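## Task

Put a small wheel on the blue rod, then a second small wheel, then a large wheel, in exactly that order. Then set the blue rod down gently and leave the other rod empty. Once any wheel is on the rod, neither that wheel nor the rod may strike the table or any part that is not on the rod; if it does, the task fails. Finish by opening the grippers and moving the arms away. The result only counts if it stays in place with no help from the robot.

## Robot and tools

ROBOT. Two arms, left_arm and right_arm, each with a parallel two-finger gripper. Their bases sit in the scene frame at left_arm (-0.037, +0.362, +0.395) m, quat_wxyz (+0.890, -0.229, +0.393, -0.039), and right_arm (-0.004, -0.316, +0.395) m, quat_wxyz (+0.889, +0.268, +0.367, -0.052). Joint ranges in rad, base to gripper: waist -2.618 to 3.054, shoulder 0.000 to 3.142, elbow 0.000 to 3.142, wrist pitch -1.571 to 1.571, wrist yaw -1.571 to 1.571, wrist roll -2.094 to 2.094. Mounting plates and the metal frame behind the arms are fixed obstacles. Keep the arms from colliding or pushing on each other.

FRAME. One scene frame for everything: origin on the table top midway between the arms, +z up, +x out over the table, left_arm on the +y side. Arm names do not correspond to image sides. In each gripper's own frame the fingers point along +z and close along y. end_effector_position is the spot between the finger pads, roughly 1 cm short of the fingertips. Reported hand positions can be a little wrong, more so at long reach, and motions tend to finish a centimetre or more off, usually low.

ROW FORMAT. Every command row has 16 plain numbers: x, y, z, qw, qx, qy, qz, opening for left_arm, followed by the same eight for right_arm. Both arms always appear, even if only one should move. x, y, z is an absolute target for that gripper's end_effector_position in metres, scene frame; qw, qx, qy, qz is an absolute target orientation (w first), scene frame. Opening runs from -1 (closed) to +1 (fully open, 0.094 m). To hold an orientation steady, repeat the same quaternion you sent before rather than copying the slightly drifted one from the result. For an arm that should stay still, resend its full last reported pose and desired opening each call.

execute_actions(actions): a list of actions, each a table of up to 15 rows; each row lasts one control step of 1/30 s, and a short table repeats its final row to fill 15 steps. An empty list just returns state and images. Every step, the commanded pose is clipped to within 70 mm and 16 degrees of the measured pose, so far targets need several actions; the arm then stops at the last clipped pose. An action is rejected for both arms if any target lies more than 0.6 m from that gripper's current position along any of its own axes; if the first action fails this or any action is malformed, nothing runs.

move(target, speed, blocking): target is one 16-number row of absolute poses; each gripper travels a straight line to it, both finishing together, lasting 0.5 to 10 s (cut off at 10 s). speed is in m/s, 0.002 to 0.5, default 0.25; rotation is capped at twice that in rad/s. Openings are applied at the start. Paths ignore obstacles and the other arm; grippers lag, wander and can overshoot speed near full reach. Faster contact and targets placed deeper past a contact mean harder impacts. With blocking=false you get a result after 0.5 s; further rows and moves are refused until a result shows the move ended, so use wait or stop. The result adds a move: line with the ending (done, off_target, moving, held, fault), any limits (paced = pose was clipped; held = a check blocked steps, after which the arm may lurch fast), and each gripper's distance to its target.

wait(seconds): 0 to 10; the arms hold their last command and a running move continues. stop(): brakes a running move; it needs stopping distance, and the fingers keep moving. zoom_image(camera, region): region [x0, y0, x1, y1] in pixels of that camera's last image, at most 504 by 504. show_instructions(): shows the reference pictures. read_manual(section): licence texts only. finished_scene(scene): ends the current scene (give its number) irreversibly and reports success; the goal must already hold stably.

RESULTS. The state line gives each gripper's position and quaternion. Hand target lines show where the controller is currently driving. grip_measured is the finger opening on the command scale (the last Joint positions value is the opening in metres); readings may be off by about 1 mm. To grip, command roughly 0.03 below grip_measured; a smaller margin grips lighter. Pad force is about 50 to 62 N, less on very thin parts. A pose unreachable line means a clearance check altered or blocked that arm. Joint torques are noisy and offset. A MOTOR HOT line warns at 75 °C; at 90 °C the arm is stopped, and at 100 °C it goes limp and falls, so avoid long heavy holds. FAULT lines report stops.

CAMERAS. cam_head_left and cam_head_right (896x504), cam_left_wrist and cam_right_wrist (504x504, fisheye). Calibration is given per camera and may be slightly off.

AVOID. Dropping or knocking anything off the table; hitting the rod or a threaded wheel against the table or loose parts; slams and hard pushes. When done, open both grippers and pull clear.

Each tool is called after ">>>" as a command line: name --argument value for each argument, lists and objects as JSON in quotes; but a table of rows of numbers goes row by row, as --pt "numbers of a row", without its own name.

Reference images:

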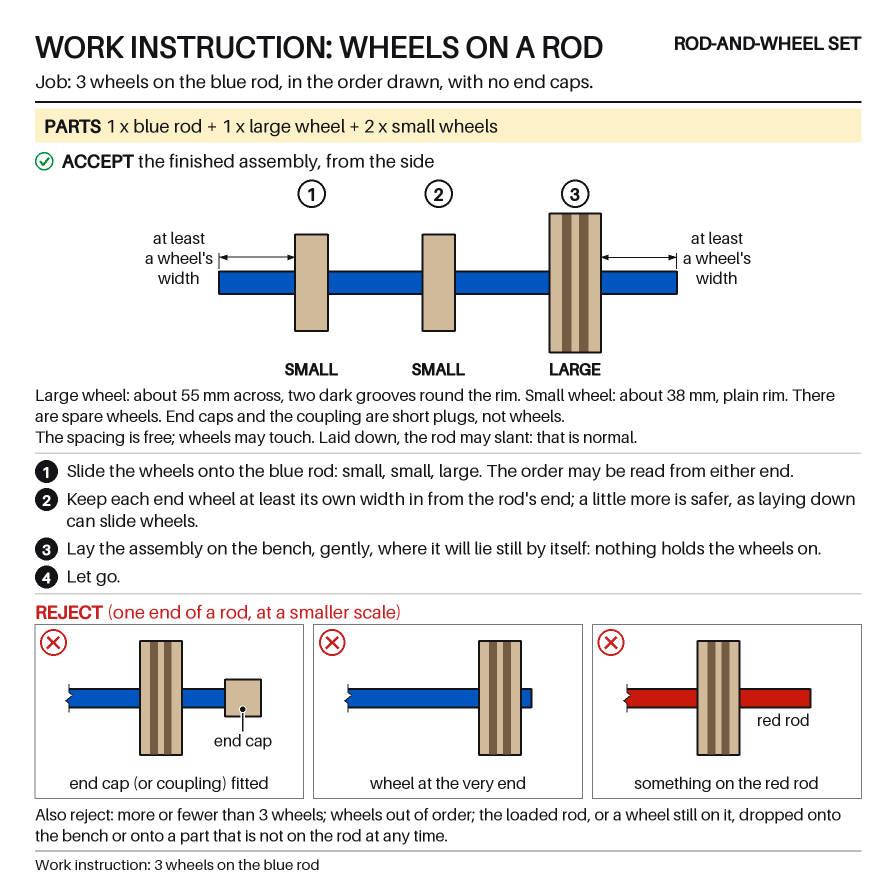

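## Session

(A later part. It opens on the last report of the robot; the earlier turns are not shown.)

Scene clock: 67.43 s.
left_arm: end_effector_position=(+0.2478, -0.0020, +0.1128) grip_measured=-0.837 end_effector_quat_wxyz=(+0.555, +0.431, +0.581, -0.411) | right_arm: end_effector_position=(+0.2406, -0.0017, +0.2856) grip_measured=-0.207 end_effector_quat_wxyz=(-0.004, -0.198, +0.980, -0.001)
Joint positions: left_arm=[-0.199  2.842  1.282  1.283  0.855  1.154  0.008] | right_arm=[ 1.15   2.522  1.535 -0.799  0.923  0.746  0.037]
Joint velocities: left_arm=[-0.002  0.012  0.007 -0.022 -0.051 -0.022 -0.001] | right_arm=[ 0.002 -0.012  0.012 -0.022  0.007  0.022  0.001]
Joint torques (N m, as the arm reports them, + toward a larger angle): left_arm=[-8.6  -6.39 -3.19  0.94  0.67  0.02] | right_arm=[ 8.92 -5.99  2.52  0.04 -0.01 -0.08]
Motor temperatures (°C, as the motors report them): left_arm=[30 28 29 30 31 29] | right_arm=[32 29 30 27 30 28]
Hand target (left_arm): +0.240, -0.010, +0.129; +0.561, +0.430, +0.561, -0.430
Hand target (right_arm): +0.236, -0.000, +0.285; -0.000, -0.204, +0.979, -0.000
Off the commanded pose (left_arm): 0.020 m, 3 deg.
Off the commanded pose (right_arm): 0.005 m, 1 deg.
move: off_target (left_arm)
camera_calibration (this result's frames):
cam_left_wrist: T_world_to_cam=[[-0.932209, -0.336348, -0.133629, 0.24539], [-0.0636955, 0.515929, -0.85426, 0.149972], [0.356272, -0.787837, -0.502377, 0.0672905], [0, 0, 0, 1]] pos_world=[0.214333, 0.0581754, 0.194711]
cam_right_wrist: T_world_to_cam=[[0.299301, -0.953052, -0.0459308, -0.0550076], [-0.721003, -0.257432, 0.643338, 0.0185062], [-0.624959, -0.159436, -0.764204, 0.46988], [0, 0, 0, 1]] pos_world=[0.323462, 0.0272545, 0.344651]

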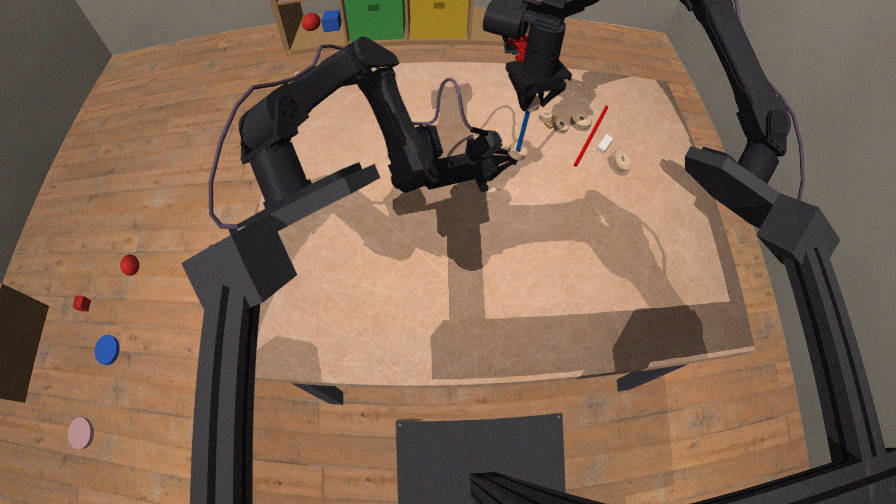

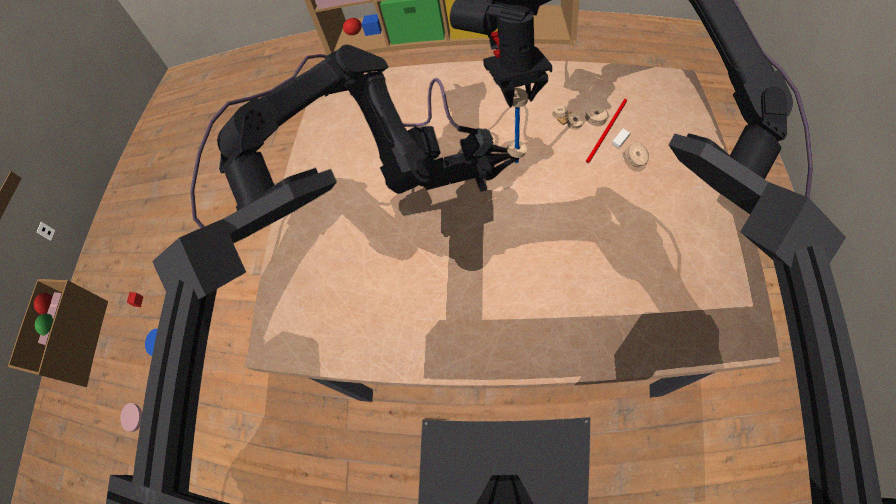

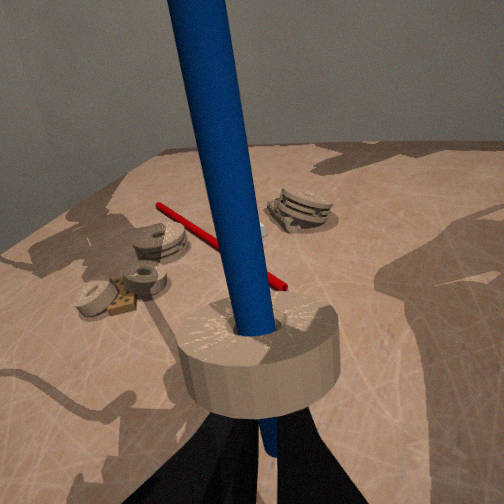

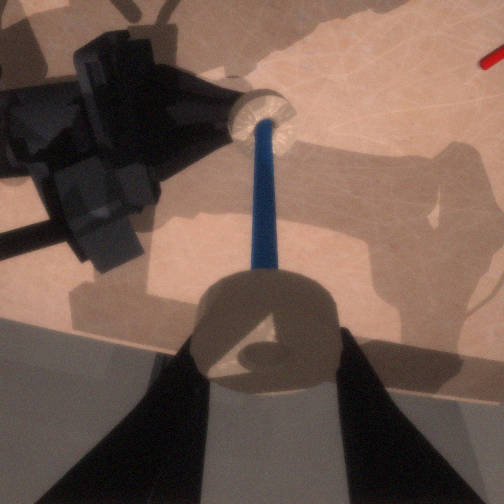

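>>> move --target '[0.24,-0.01,0.13,0.561,0.43,0.561,-0.43,-0.9, 0.236,0.000,0.27,0,-0.204,0.979,0,-0.27]' --speed 0.015

Scene clock: 69.63 s.
left_arm: end_effector_position=(+0.2491, -0.0000, +0.1081) grip_measured=-0.837 end_effector_quat_wxyz=(+0.551, +0.433, +0.588, -0.404) | right_arm: end_effector_position=(+0.2440, -0.0001, +0.2758) grip_measured=-0.207 end_effector_quat_wxyz=(-0.000, -0.196, +0.981, +0.003)
Joint positions: left_arm=[-0.195  2.842  1.282  1.28   0.837  1.157  0.008] | right_arm=[ 1.127  2.522  1.516 -0.732  0.928  0.697  0.037]
Joint velocities: left_arm=[-0.007  0.012 -0.002 -0.007  0.007  0.007 -0.   ] | right_arm=[ 0.002  0.032 -0.002 -0.037  0.007 -0.095  0.   ]
Joint torques (N m, as the arm reports them, + toward a larger angle): left_arm=[-8.83 -6.27 -3.13  0.96  0.85 -0.01] | right_arm=[ 8.32 -5.48  2.    0.12  0.04  0.  ]
Motor temperatures (°C, as the motors report them): left_arm=[30 28 29 30 31 29] | right_arm=[32 29 30 27 30 28]
Hand target (left_arm): +0.240, -0.010, +0.129; +0.561, +0.430, +0.561, -0.430
Hand target (right_arm): +0.236, -0.000, +0.270; -0.000, -0.204, +0.979, -0.000
Off the commanded pose (left_arm): 0.026 m, 4 deg.
Off the commanded pose (right_arm): 0.010 m, 1 deg.
move: off_target (left_arm)
camera_calibration (this result's frames):
cam_left_wrist: T_world_to_cam=[[-0.930089, -0.341506, -0.135306, 0.246277], [-0.0727533, 0.532308, -0.843418, 0.146093], [0.360057, -0.77461, -0.51994, 0.0670077], [0, 0, 0, 1]] pos_world=[0.215562, 0.0582434, 0.191381]
cam_right_wrist: T_world_to_cam=[[0.296289, -0.953591, -0.0536458, -0.0521623], [-0.725375, -0.261208, 0.636869, 0.0305338], [-0.621325, -0.149784, -0.769104, 0.465168], [0, 0, 0, 1]] pos_world=[0.326624, 0.0279087, 0.335518]

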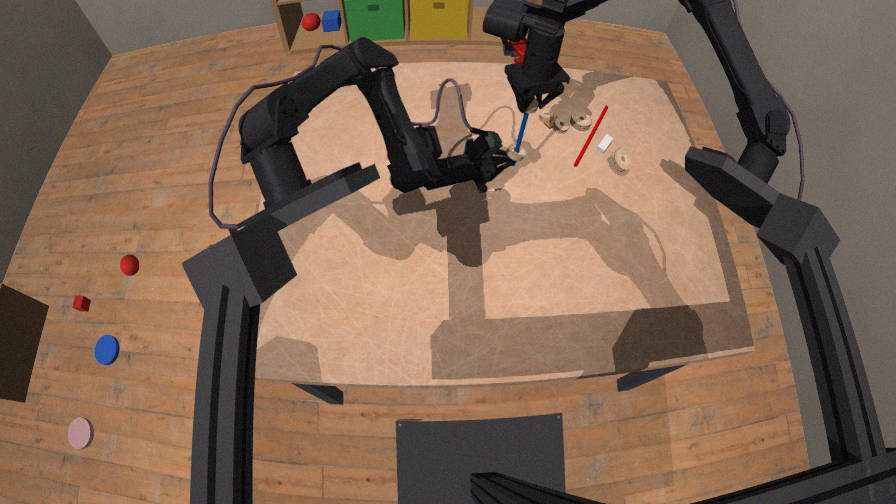

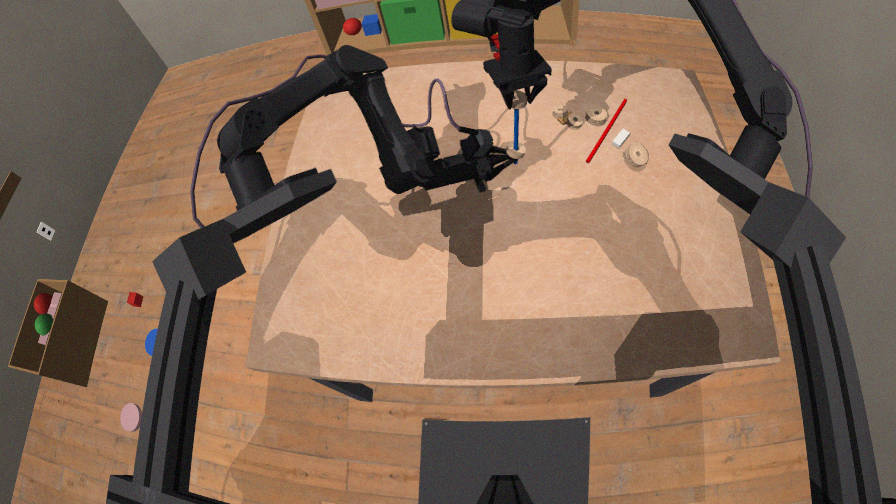

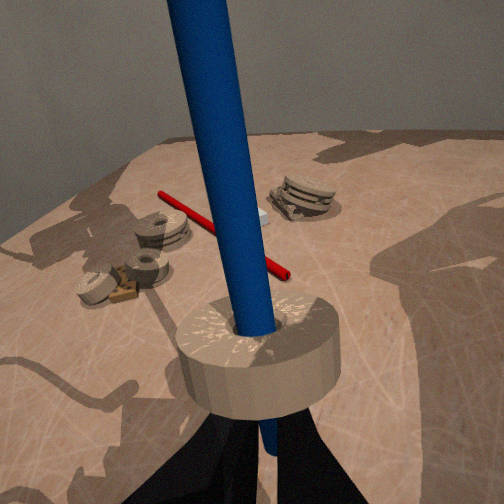

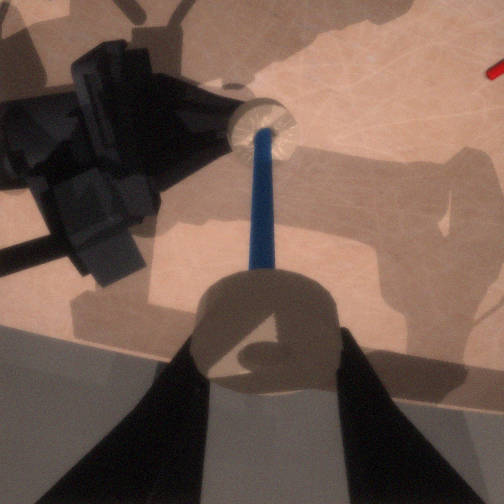

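>>> move --target '[0.24,-0.01,0.13,0.561,0.43,0.561,-0.43,-0.9, 0.228,0.002,0.302,0,-0.204,0.979,0,-0.27]' --speed 0.03

>>> move --target '[0.24,-0.01,0.13,0.561,0.43,0.561,-0.43,-0.9, 0.232,-0.001,0.285,0,-0.204,0.979,0,-0.27]' --speed 0.02

Scene clock: 71.37 s.
left_arm: end_effector_position=(+0.2470, -0.0034, +0.1139) grip_measured=-0.837 end_effector_quat_wxyz=(+0.555, +0.432, +0.579, -0.412) | right_arm: end_effector_position=(+0.2293, -0.0067, +0.2908) grip_measured=-0.207 end_effector_quat_wxyz=(-0.007, -0.199, +0.980, -0.008)
Joint positions: left_arm=[-0.202  2.842  1.282  1.28   0.855  1.157  0.008] | right_arm=[ 1.174  2.522  1.515 -0.835  0.921  0.801  0.037]
Joint velocities: left_arm=[-0.007 -0.017 -0.002  0.051  0.037 -0.007 -0.001] | right_arm=[ 0.007 -0.012  0.012 -0.051  0.037  0.007 -0.   ]
Joint torques (N m, as the arm reports them, + toward a larger angle): left_arm=[-8.24 -6.37 -3.22  0.95  0.67  0.  ] | right_arm=[ 9.95 -5.97  5.58 -0.29 -0.04  0.07]
Motor temperatures (°C, as the motors report them): left_arm=[30 28 29 30 31 29] | right_arm=[32 29 31 27 30 28]
Hand target (left_arm): +0.240, -0.010, +0.129; +0.561, +0.430, +0.561, -0.430
Hand target (right_arm): +0.228, +0.001, +0.302; +0.000, -0.204, +0.979, +0.000
Off the commanded pose (left_arm): 0.019 m, 3 deg.
Off the commanded pose (right_arm): 0.014 m, 1 deg.
move: off_target (left_arm, right_arm)
camera_calibration (this result's frames):
cam_left_wrist: T_world_to_cam=[[-0.933207, -0.333166, -0.134628, 0.244681], [-0.0604082, 0.514777, -0.855193, 0.150835], [0.354224, -0.78994, -0.50052, 0.0673077], [0, 0, 0, 1]] pos_world=[0.213607, 0.0570418, 0.195623]
cam_right_wrist: T_world_to_cam=[[0.301451, -0.952946, -0.0319658, -0.0607129], [-0.718861, -0.249171, 0.648963, 0.00373719], [-0.626391, -0.172652, -0.760148, 0.465037], [0, 0, 0, 1]] pos_world=[0.312283, 0.0233644, 0.349131]

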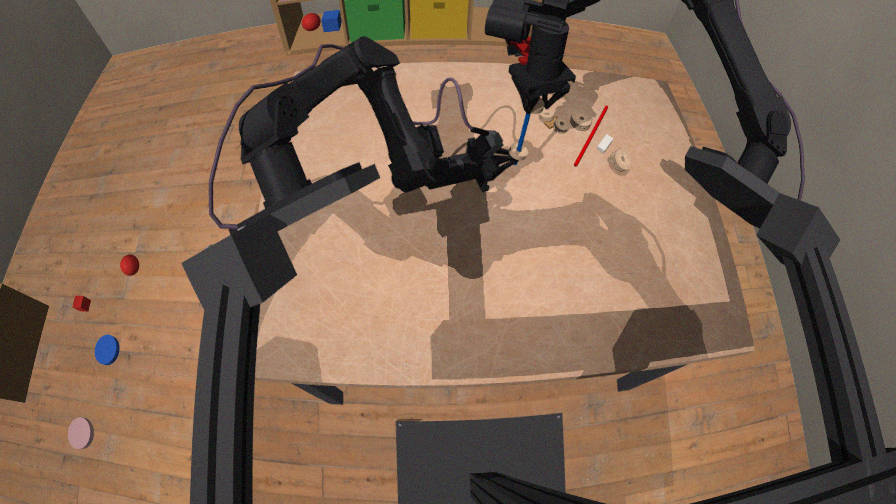

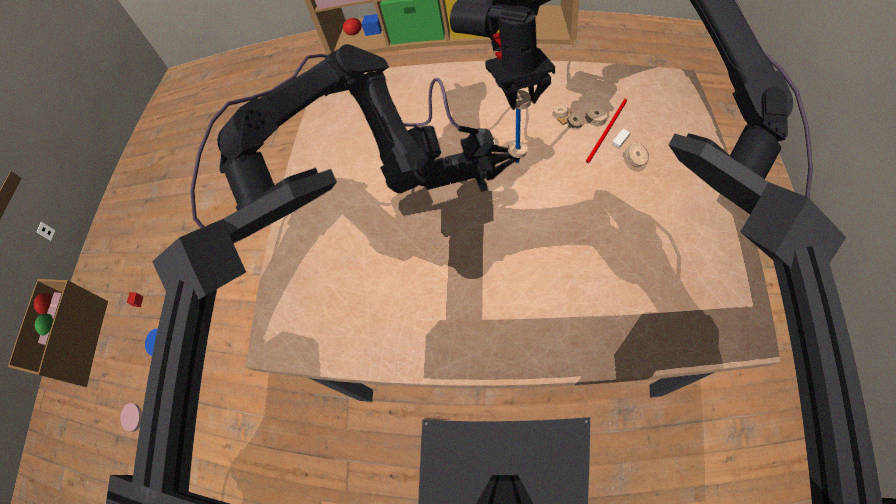

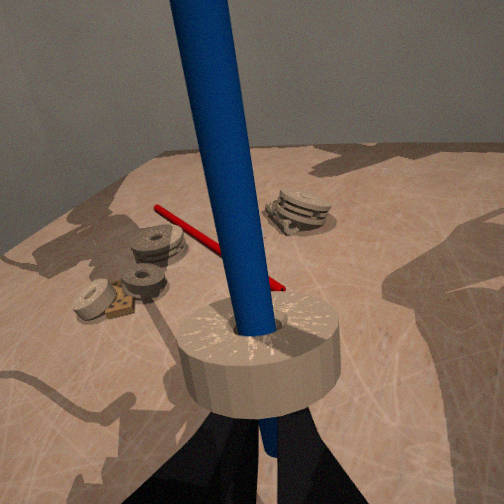

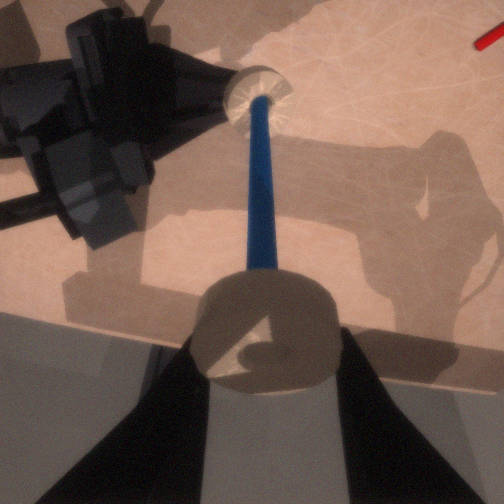

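Scene clock: 72.90 s.
left_arm: end_effector_position=(+0.2474, -0.0020, +0.1126) grip_measured=-0.837 end_effector_quat_wxyz=(+0.555, +0.432, +0.581, -0.411) | right_arm: end_effector_position=(+0.2350, -0.0040, +0.2839) grip_measured=-0.207 end_effector_quat_wxyz=(-0.006, -0.200, +0.980, -0.003)
Joint positions: left_arm=[-0.198  2.842  1.282  1.28   0.856  1.157  0.008] | right_arm=[ 1.153  2.522  1.515 -0.793  0.921  0.754  0.037]
Joint velocities: left_arm=[-0.002 -0.012 -0.002  0.051 -0.037 -0.095  0.001] | right_arm=[ 0.007 -0.007  0.002 -0.051 -0.051 -0.007 -0.001]
Joint torques (N m, as the arm reports them, + toward a larger angle): left_arm=[-8.6  -6.37 -3.22  0.97  0.67 -0.01] | right_arm=[ 8.89 -6.    3.02  0.04  0.03 -0.09]
Motor temperatures (°C, as the motors report them): left_arm=[30 28 29 30 31 29] | right_arm=[32 29 31 27 30 28]
Hand target (left_arm): +0.240, -0.010, +0.130; +0.561, +0.430, +0.561, -0.430
Hand target (right_arm): +0.232, -0.001, +0.285; -0.000, -0.204, +0.979, -0.000
Off the commanded pose (left_arm): 0.021 m, 3 deg.
Off the commanded pose (right_arm): 0.004 m, 1 deg.
move: off_target (left_arm)
camera_calibration (this result's frames):
cam_left_wrist: T_world_to_cam=[[-0.932692, -0.334788, -0.134172, 0.245142], [-0.0626336, 0.516697, -0.853874, 0.149398], [0.355193, -0.787998, -0.502888, 0.0676304], [0, 0, 0, 1]] pos_world=[0.213977, 0.0581698, 0.194468]
cam_right_wrist: T_world_to_cam=[[0.302369, -0.952241, -0.0425452, -0.0573183], [-0.717755, -0.256828, 0.647199, 0.013112], [-0.627216, -0.165156, -0.761133, 0.464283], [0, 0, 0, 1]] pos_world=[0.317948, 0.0254658, 0.342456]

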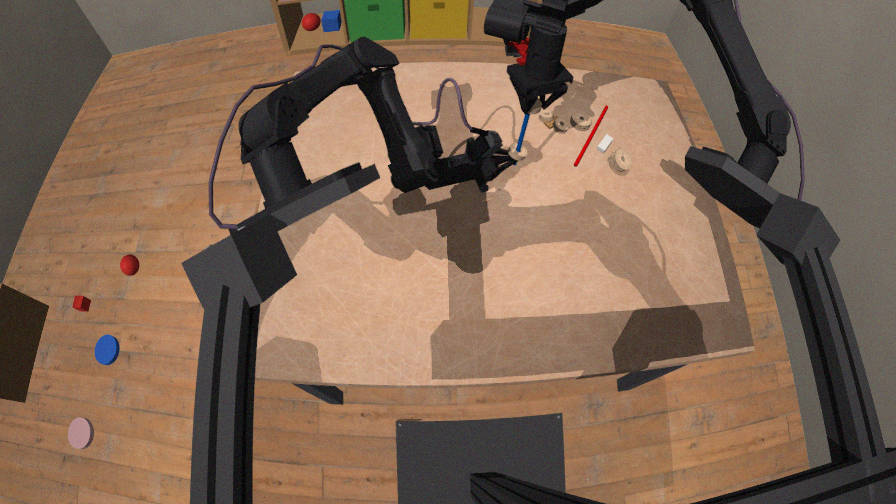

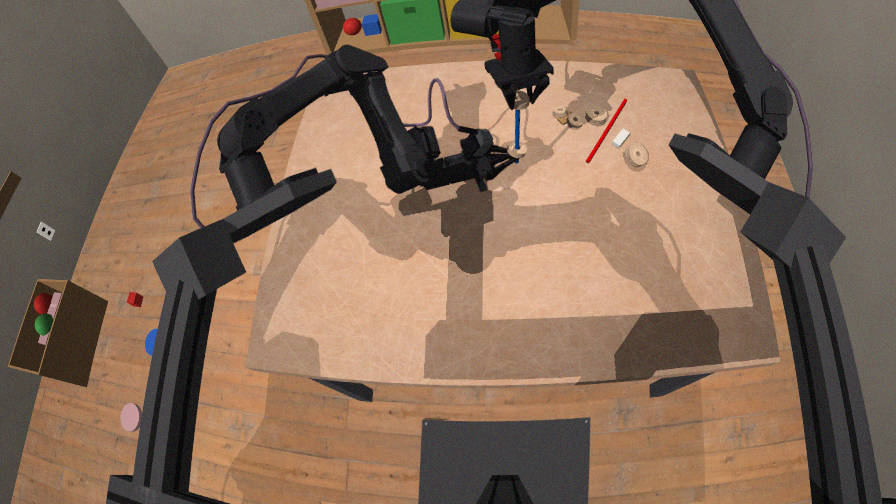

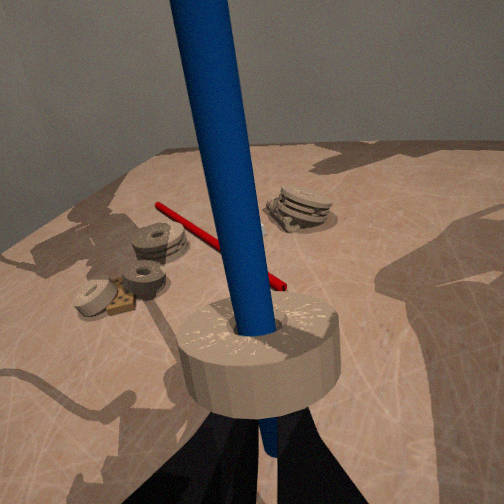

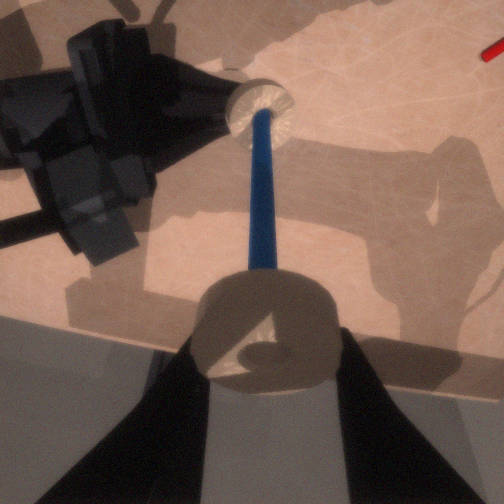

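>>> move --target '[0.24,-0.01,0.13,0.561,0.43,0.561,-0.43,-0.9, 0.237,0.001,0.280,0,-0.204,0.979,0,-0.27]' --speed 0.01

Scene clock: 76.03 s.
left_arm: end_effector_position=(+0.2471, -0.0031, +0.1136) grip_measured=-0.837 end_effector_quat_wxyz=(+0.555, +0.432, +0.579, -0.412) | right_arm: end_effector_position=(+0.2376, -0.0041, +0.2800) grip_measured=-0.207 end_effector_quat_wxyz=(-0.007, -0.203, +0.979, -0.002)
Joint positions: left_arm=[-0.201  2.842  1.282  1.28   0.855  1.157  0.008] | right_arm=[ 1.14   2.522  1.515 -0.777  0.921  0.727  0.037]
Joint velocities: left_arm=[-0.017 -0.002  0.012  0.037  0.007  0.007 -0.   ] | right_arm=[-0.007  0.007 -0.007  0.007 -0.007 -0.037  0.001]
Joint torques (N m, as the arm reports them, + toward a larger angle): left_arm=[-8.41 -6.37 -3.17  0.97  0.68  0.  ] | right_arm=[ 8.67 -5.62  4.38  0.04  0.08 -0.01]
Motor temperatures (°C, as the motors report them): left_arm=[30 28 29 30 31 29] | right_arm=[32 29 31 27 30 28]
Hand target (left_arm): +0.240, -0.010, +0.129; +0.561, +0.430, +0.561, -0.430
Hand target (right_arm): +0.237, +0.001, +0.280; -0.000, -0.204, +0.979, -0.000
Off the commanded pose (left_arm): 0.019 m, 3 deg.
Off the commanded pose (right_arm): 0.005 m, 1 deg.
move: off_target (left_arm)
camera_calibration (this result's frames):
cam_left_wrist: T_world_to_cam=[[-0.933097, -0.33351, -0.134541, 0.244775], [-0.0608851, 0.515217, -0.854894, 0.15054], [0.354433, -0.789508, -0.501054, 0.0673694], [0, 0, 0, 1]] pos_world=[0.213686, 0.0572626, 0.195384]
cam_right_wrist: T_world_to_cam=[[0.308568, -0.950165, -0.0444146, -0.0592766], [-0.714423, -0.262332, 0.648677, 0.0163367], [-0.628001, -0.16843, -0.759767, 0.462752], [0, 0, 0, 1]] pos_world=[0.320571, 0.0259044, 0.338354]

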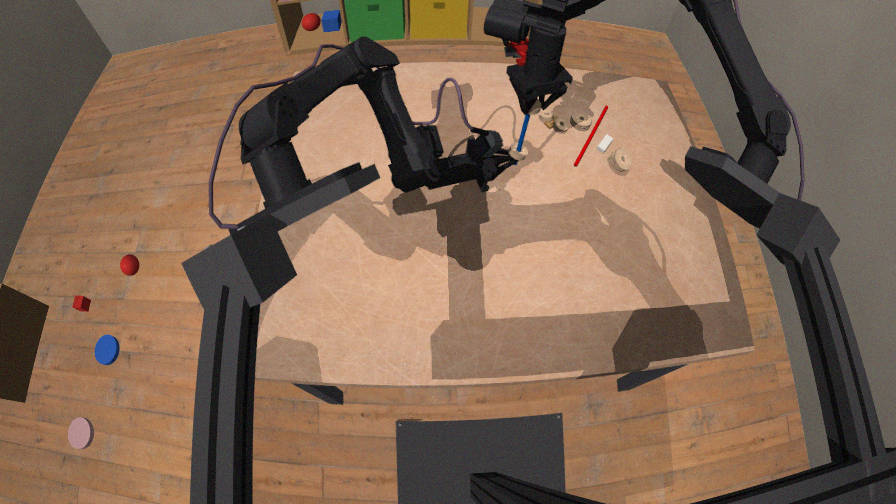

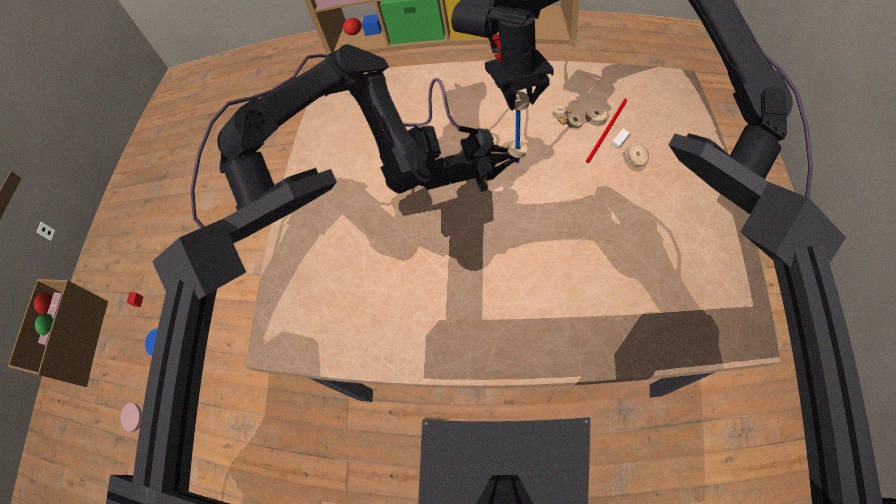

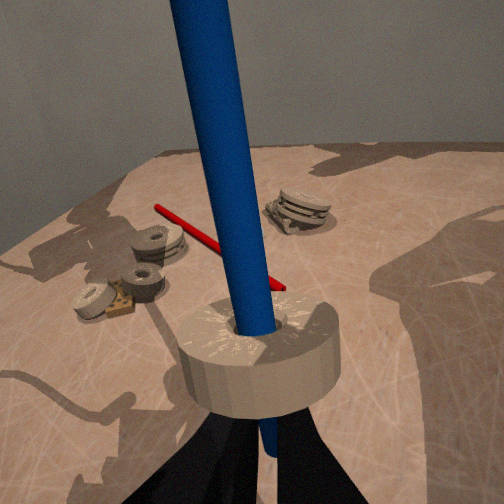

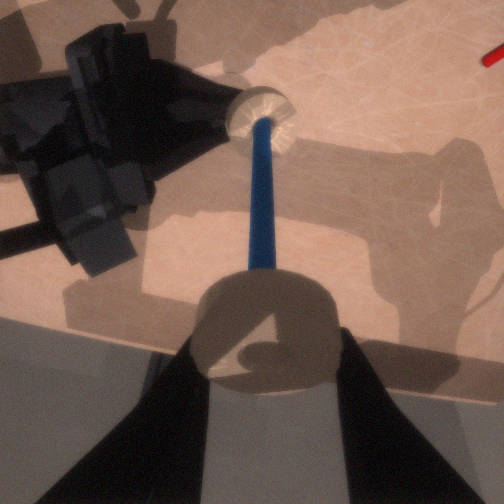

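>>> move --target '[0.24,-0.01,0.13,0.561,0.43,0.561,-0.43,-0.9, 0.237,-0.002,0.268,0,-0.204,0.979,0,-0.27]' --speed 0.015

Scene clock: 78.13 s.
left_arm: end_effector_position=(+0.2477, -0.0025, +0.1119) grip_measured=-0.837 end_effector_quat_wxyz=(+0.553, +0.432, +0.583, -0.410) | right_arm: end_effector_position=(+0.2410, -0.0037, +0.2692) grip_measured=-0.207 end_effector_quat_wxyz=(-0.008, -0.198, +0.980, +0.002)
Joint positions: left_arm=[-0.2    2.842  1.282  1.28   0.847  1.155  0.008] | right_arm=[ 1.113  2.522  1.499 -0.717  0.921  0.685  0.037]
Joint velocities: left_arm=[ 0.007  0.002  0.002 -0.066  0.051  0.037  0.   ] | right_arm=[ 0.002  0.017 -0.012 -0.022  0.022 -0.081  0.   ]
Joint torques (N m, as the arm reports them, + toward a larger angle): left_arm=[-8.42 -6.34 -3.13  0.97  0.76  0.01] | right_arm=[ 8.82 -5.8   2.8   0.09  0.12 -0.07]
Motor temperatures (°C, as the motors report them): left_arm=[30 29 29 30 31 29] | right_arm=[32 29 31 27 30 28]
Hand target (left_arm): +0.240, -0.010, +0.129; +0.561, +0.430, +0.561, -0.430
Hand target (right_arm): +0.237, -0.002, +0.268; -0.000, -0.204, +0.979, -0.000
Off the commanded pose (left_arm): 0.021 m, 4 deg.
Off the commanded pose (right_arm): 0.005 m, 1 deg.
move: off_target (left_arm)
camera_calibration (this result's frames):
cam_left_wrist: T_world_to_cam=[[-0.932324, -0.336259, -0.13305, 0.245007], [-0.0665636, 0.521211, -0.850828, 0.149736], [0.355446, -0.784391, -0.50832, 0.0673594], [0, 0, 0, 1]] pos_world=[0.214451, 0.0571779, 0.194238]
cam_right_wrist: T_world_to_cam=[[0.29982, -0.952585, -0.0518649, -0.0563504], [-0.715454, -0.260481, 0.648286, 0.0261709], [-0.631057, -0.157262, -0.759628, 0.457493], [0, 0, 0, 1]] pos_world=[0.324323, 0.0250847, 0.327636]

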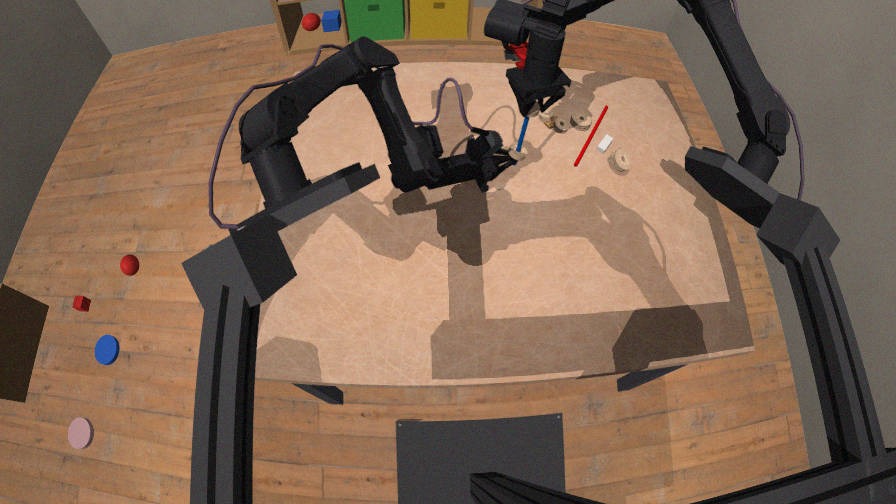

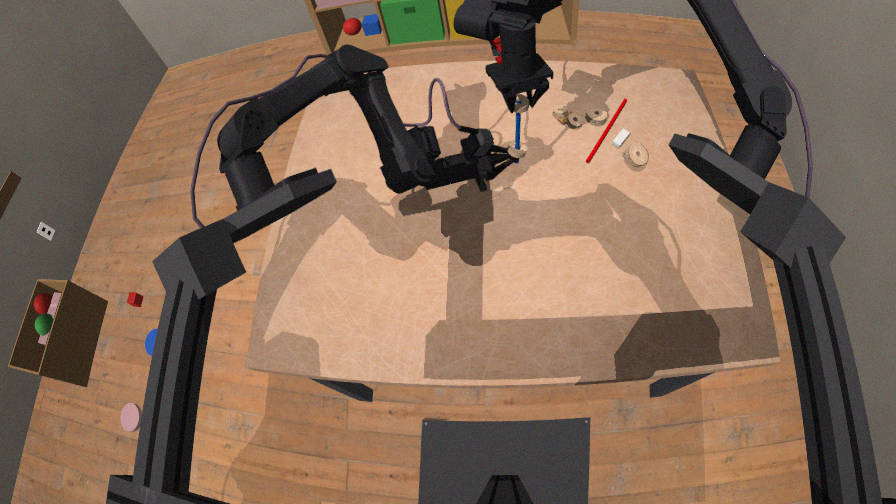

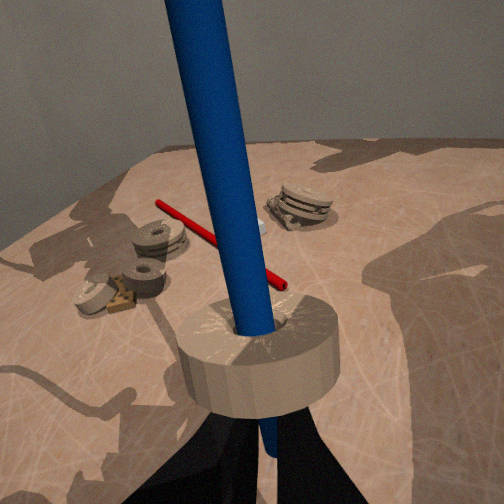

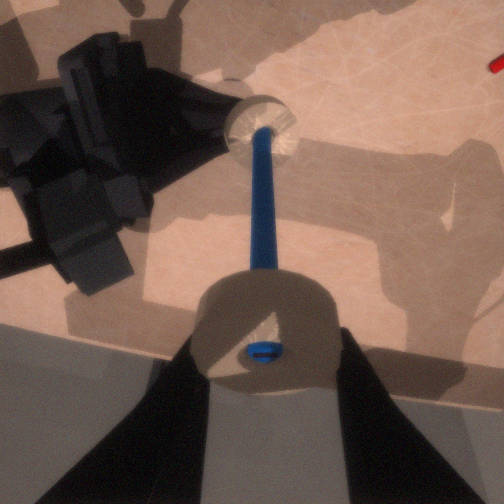

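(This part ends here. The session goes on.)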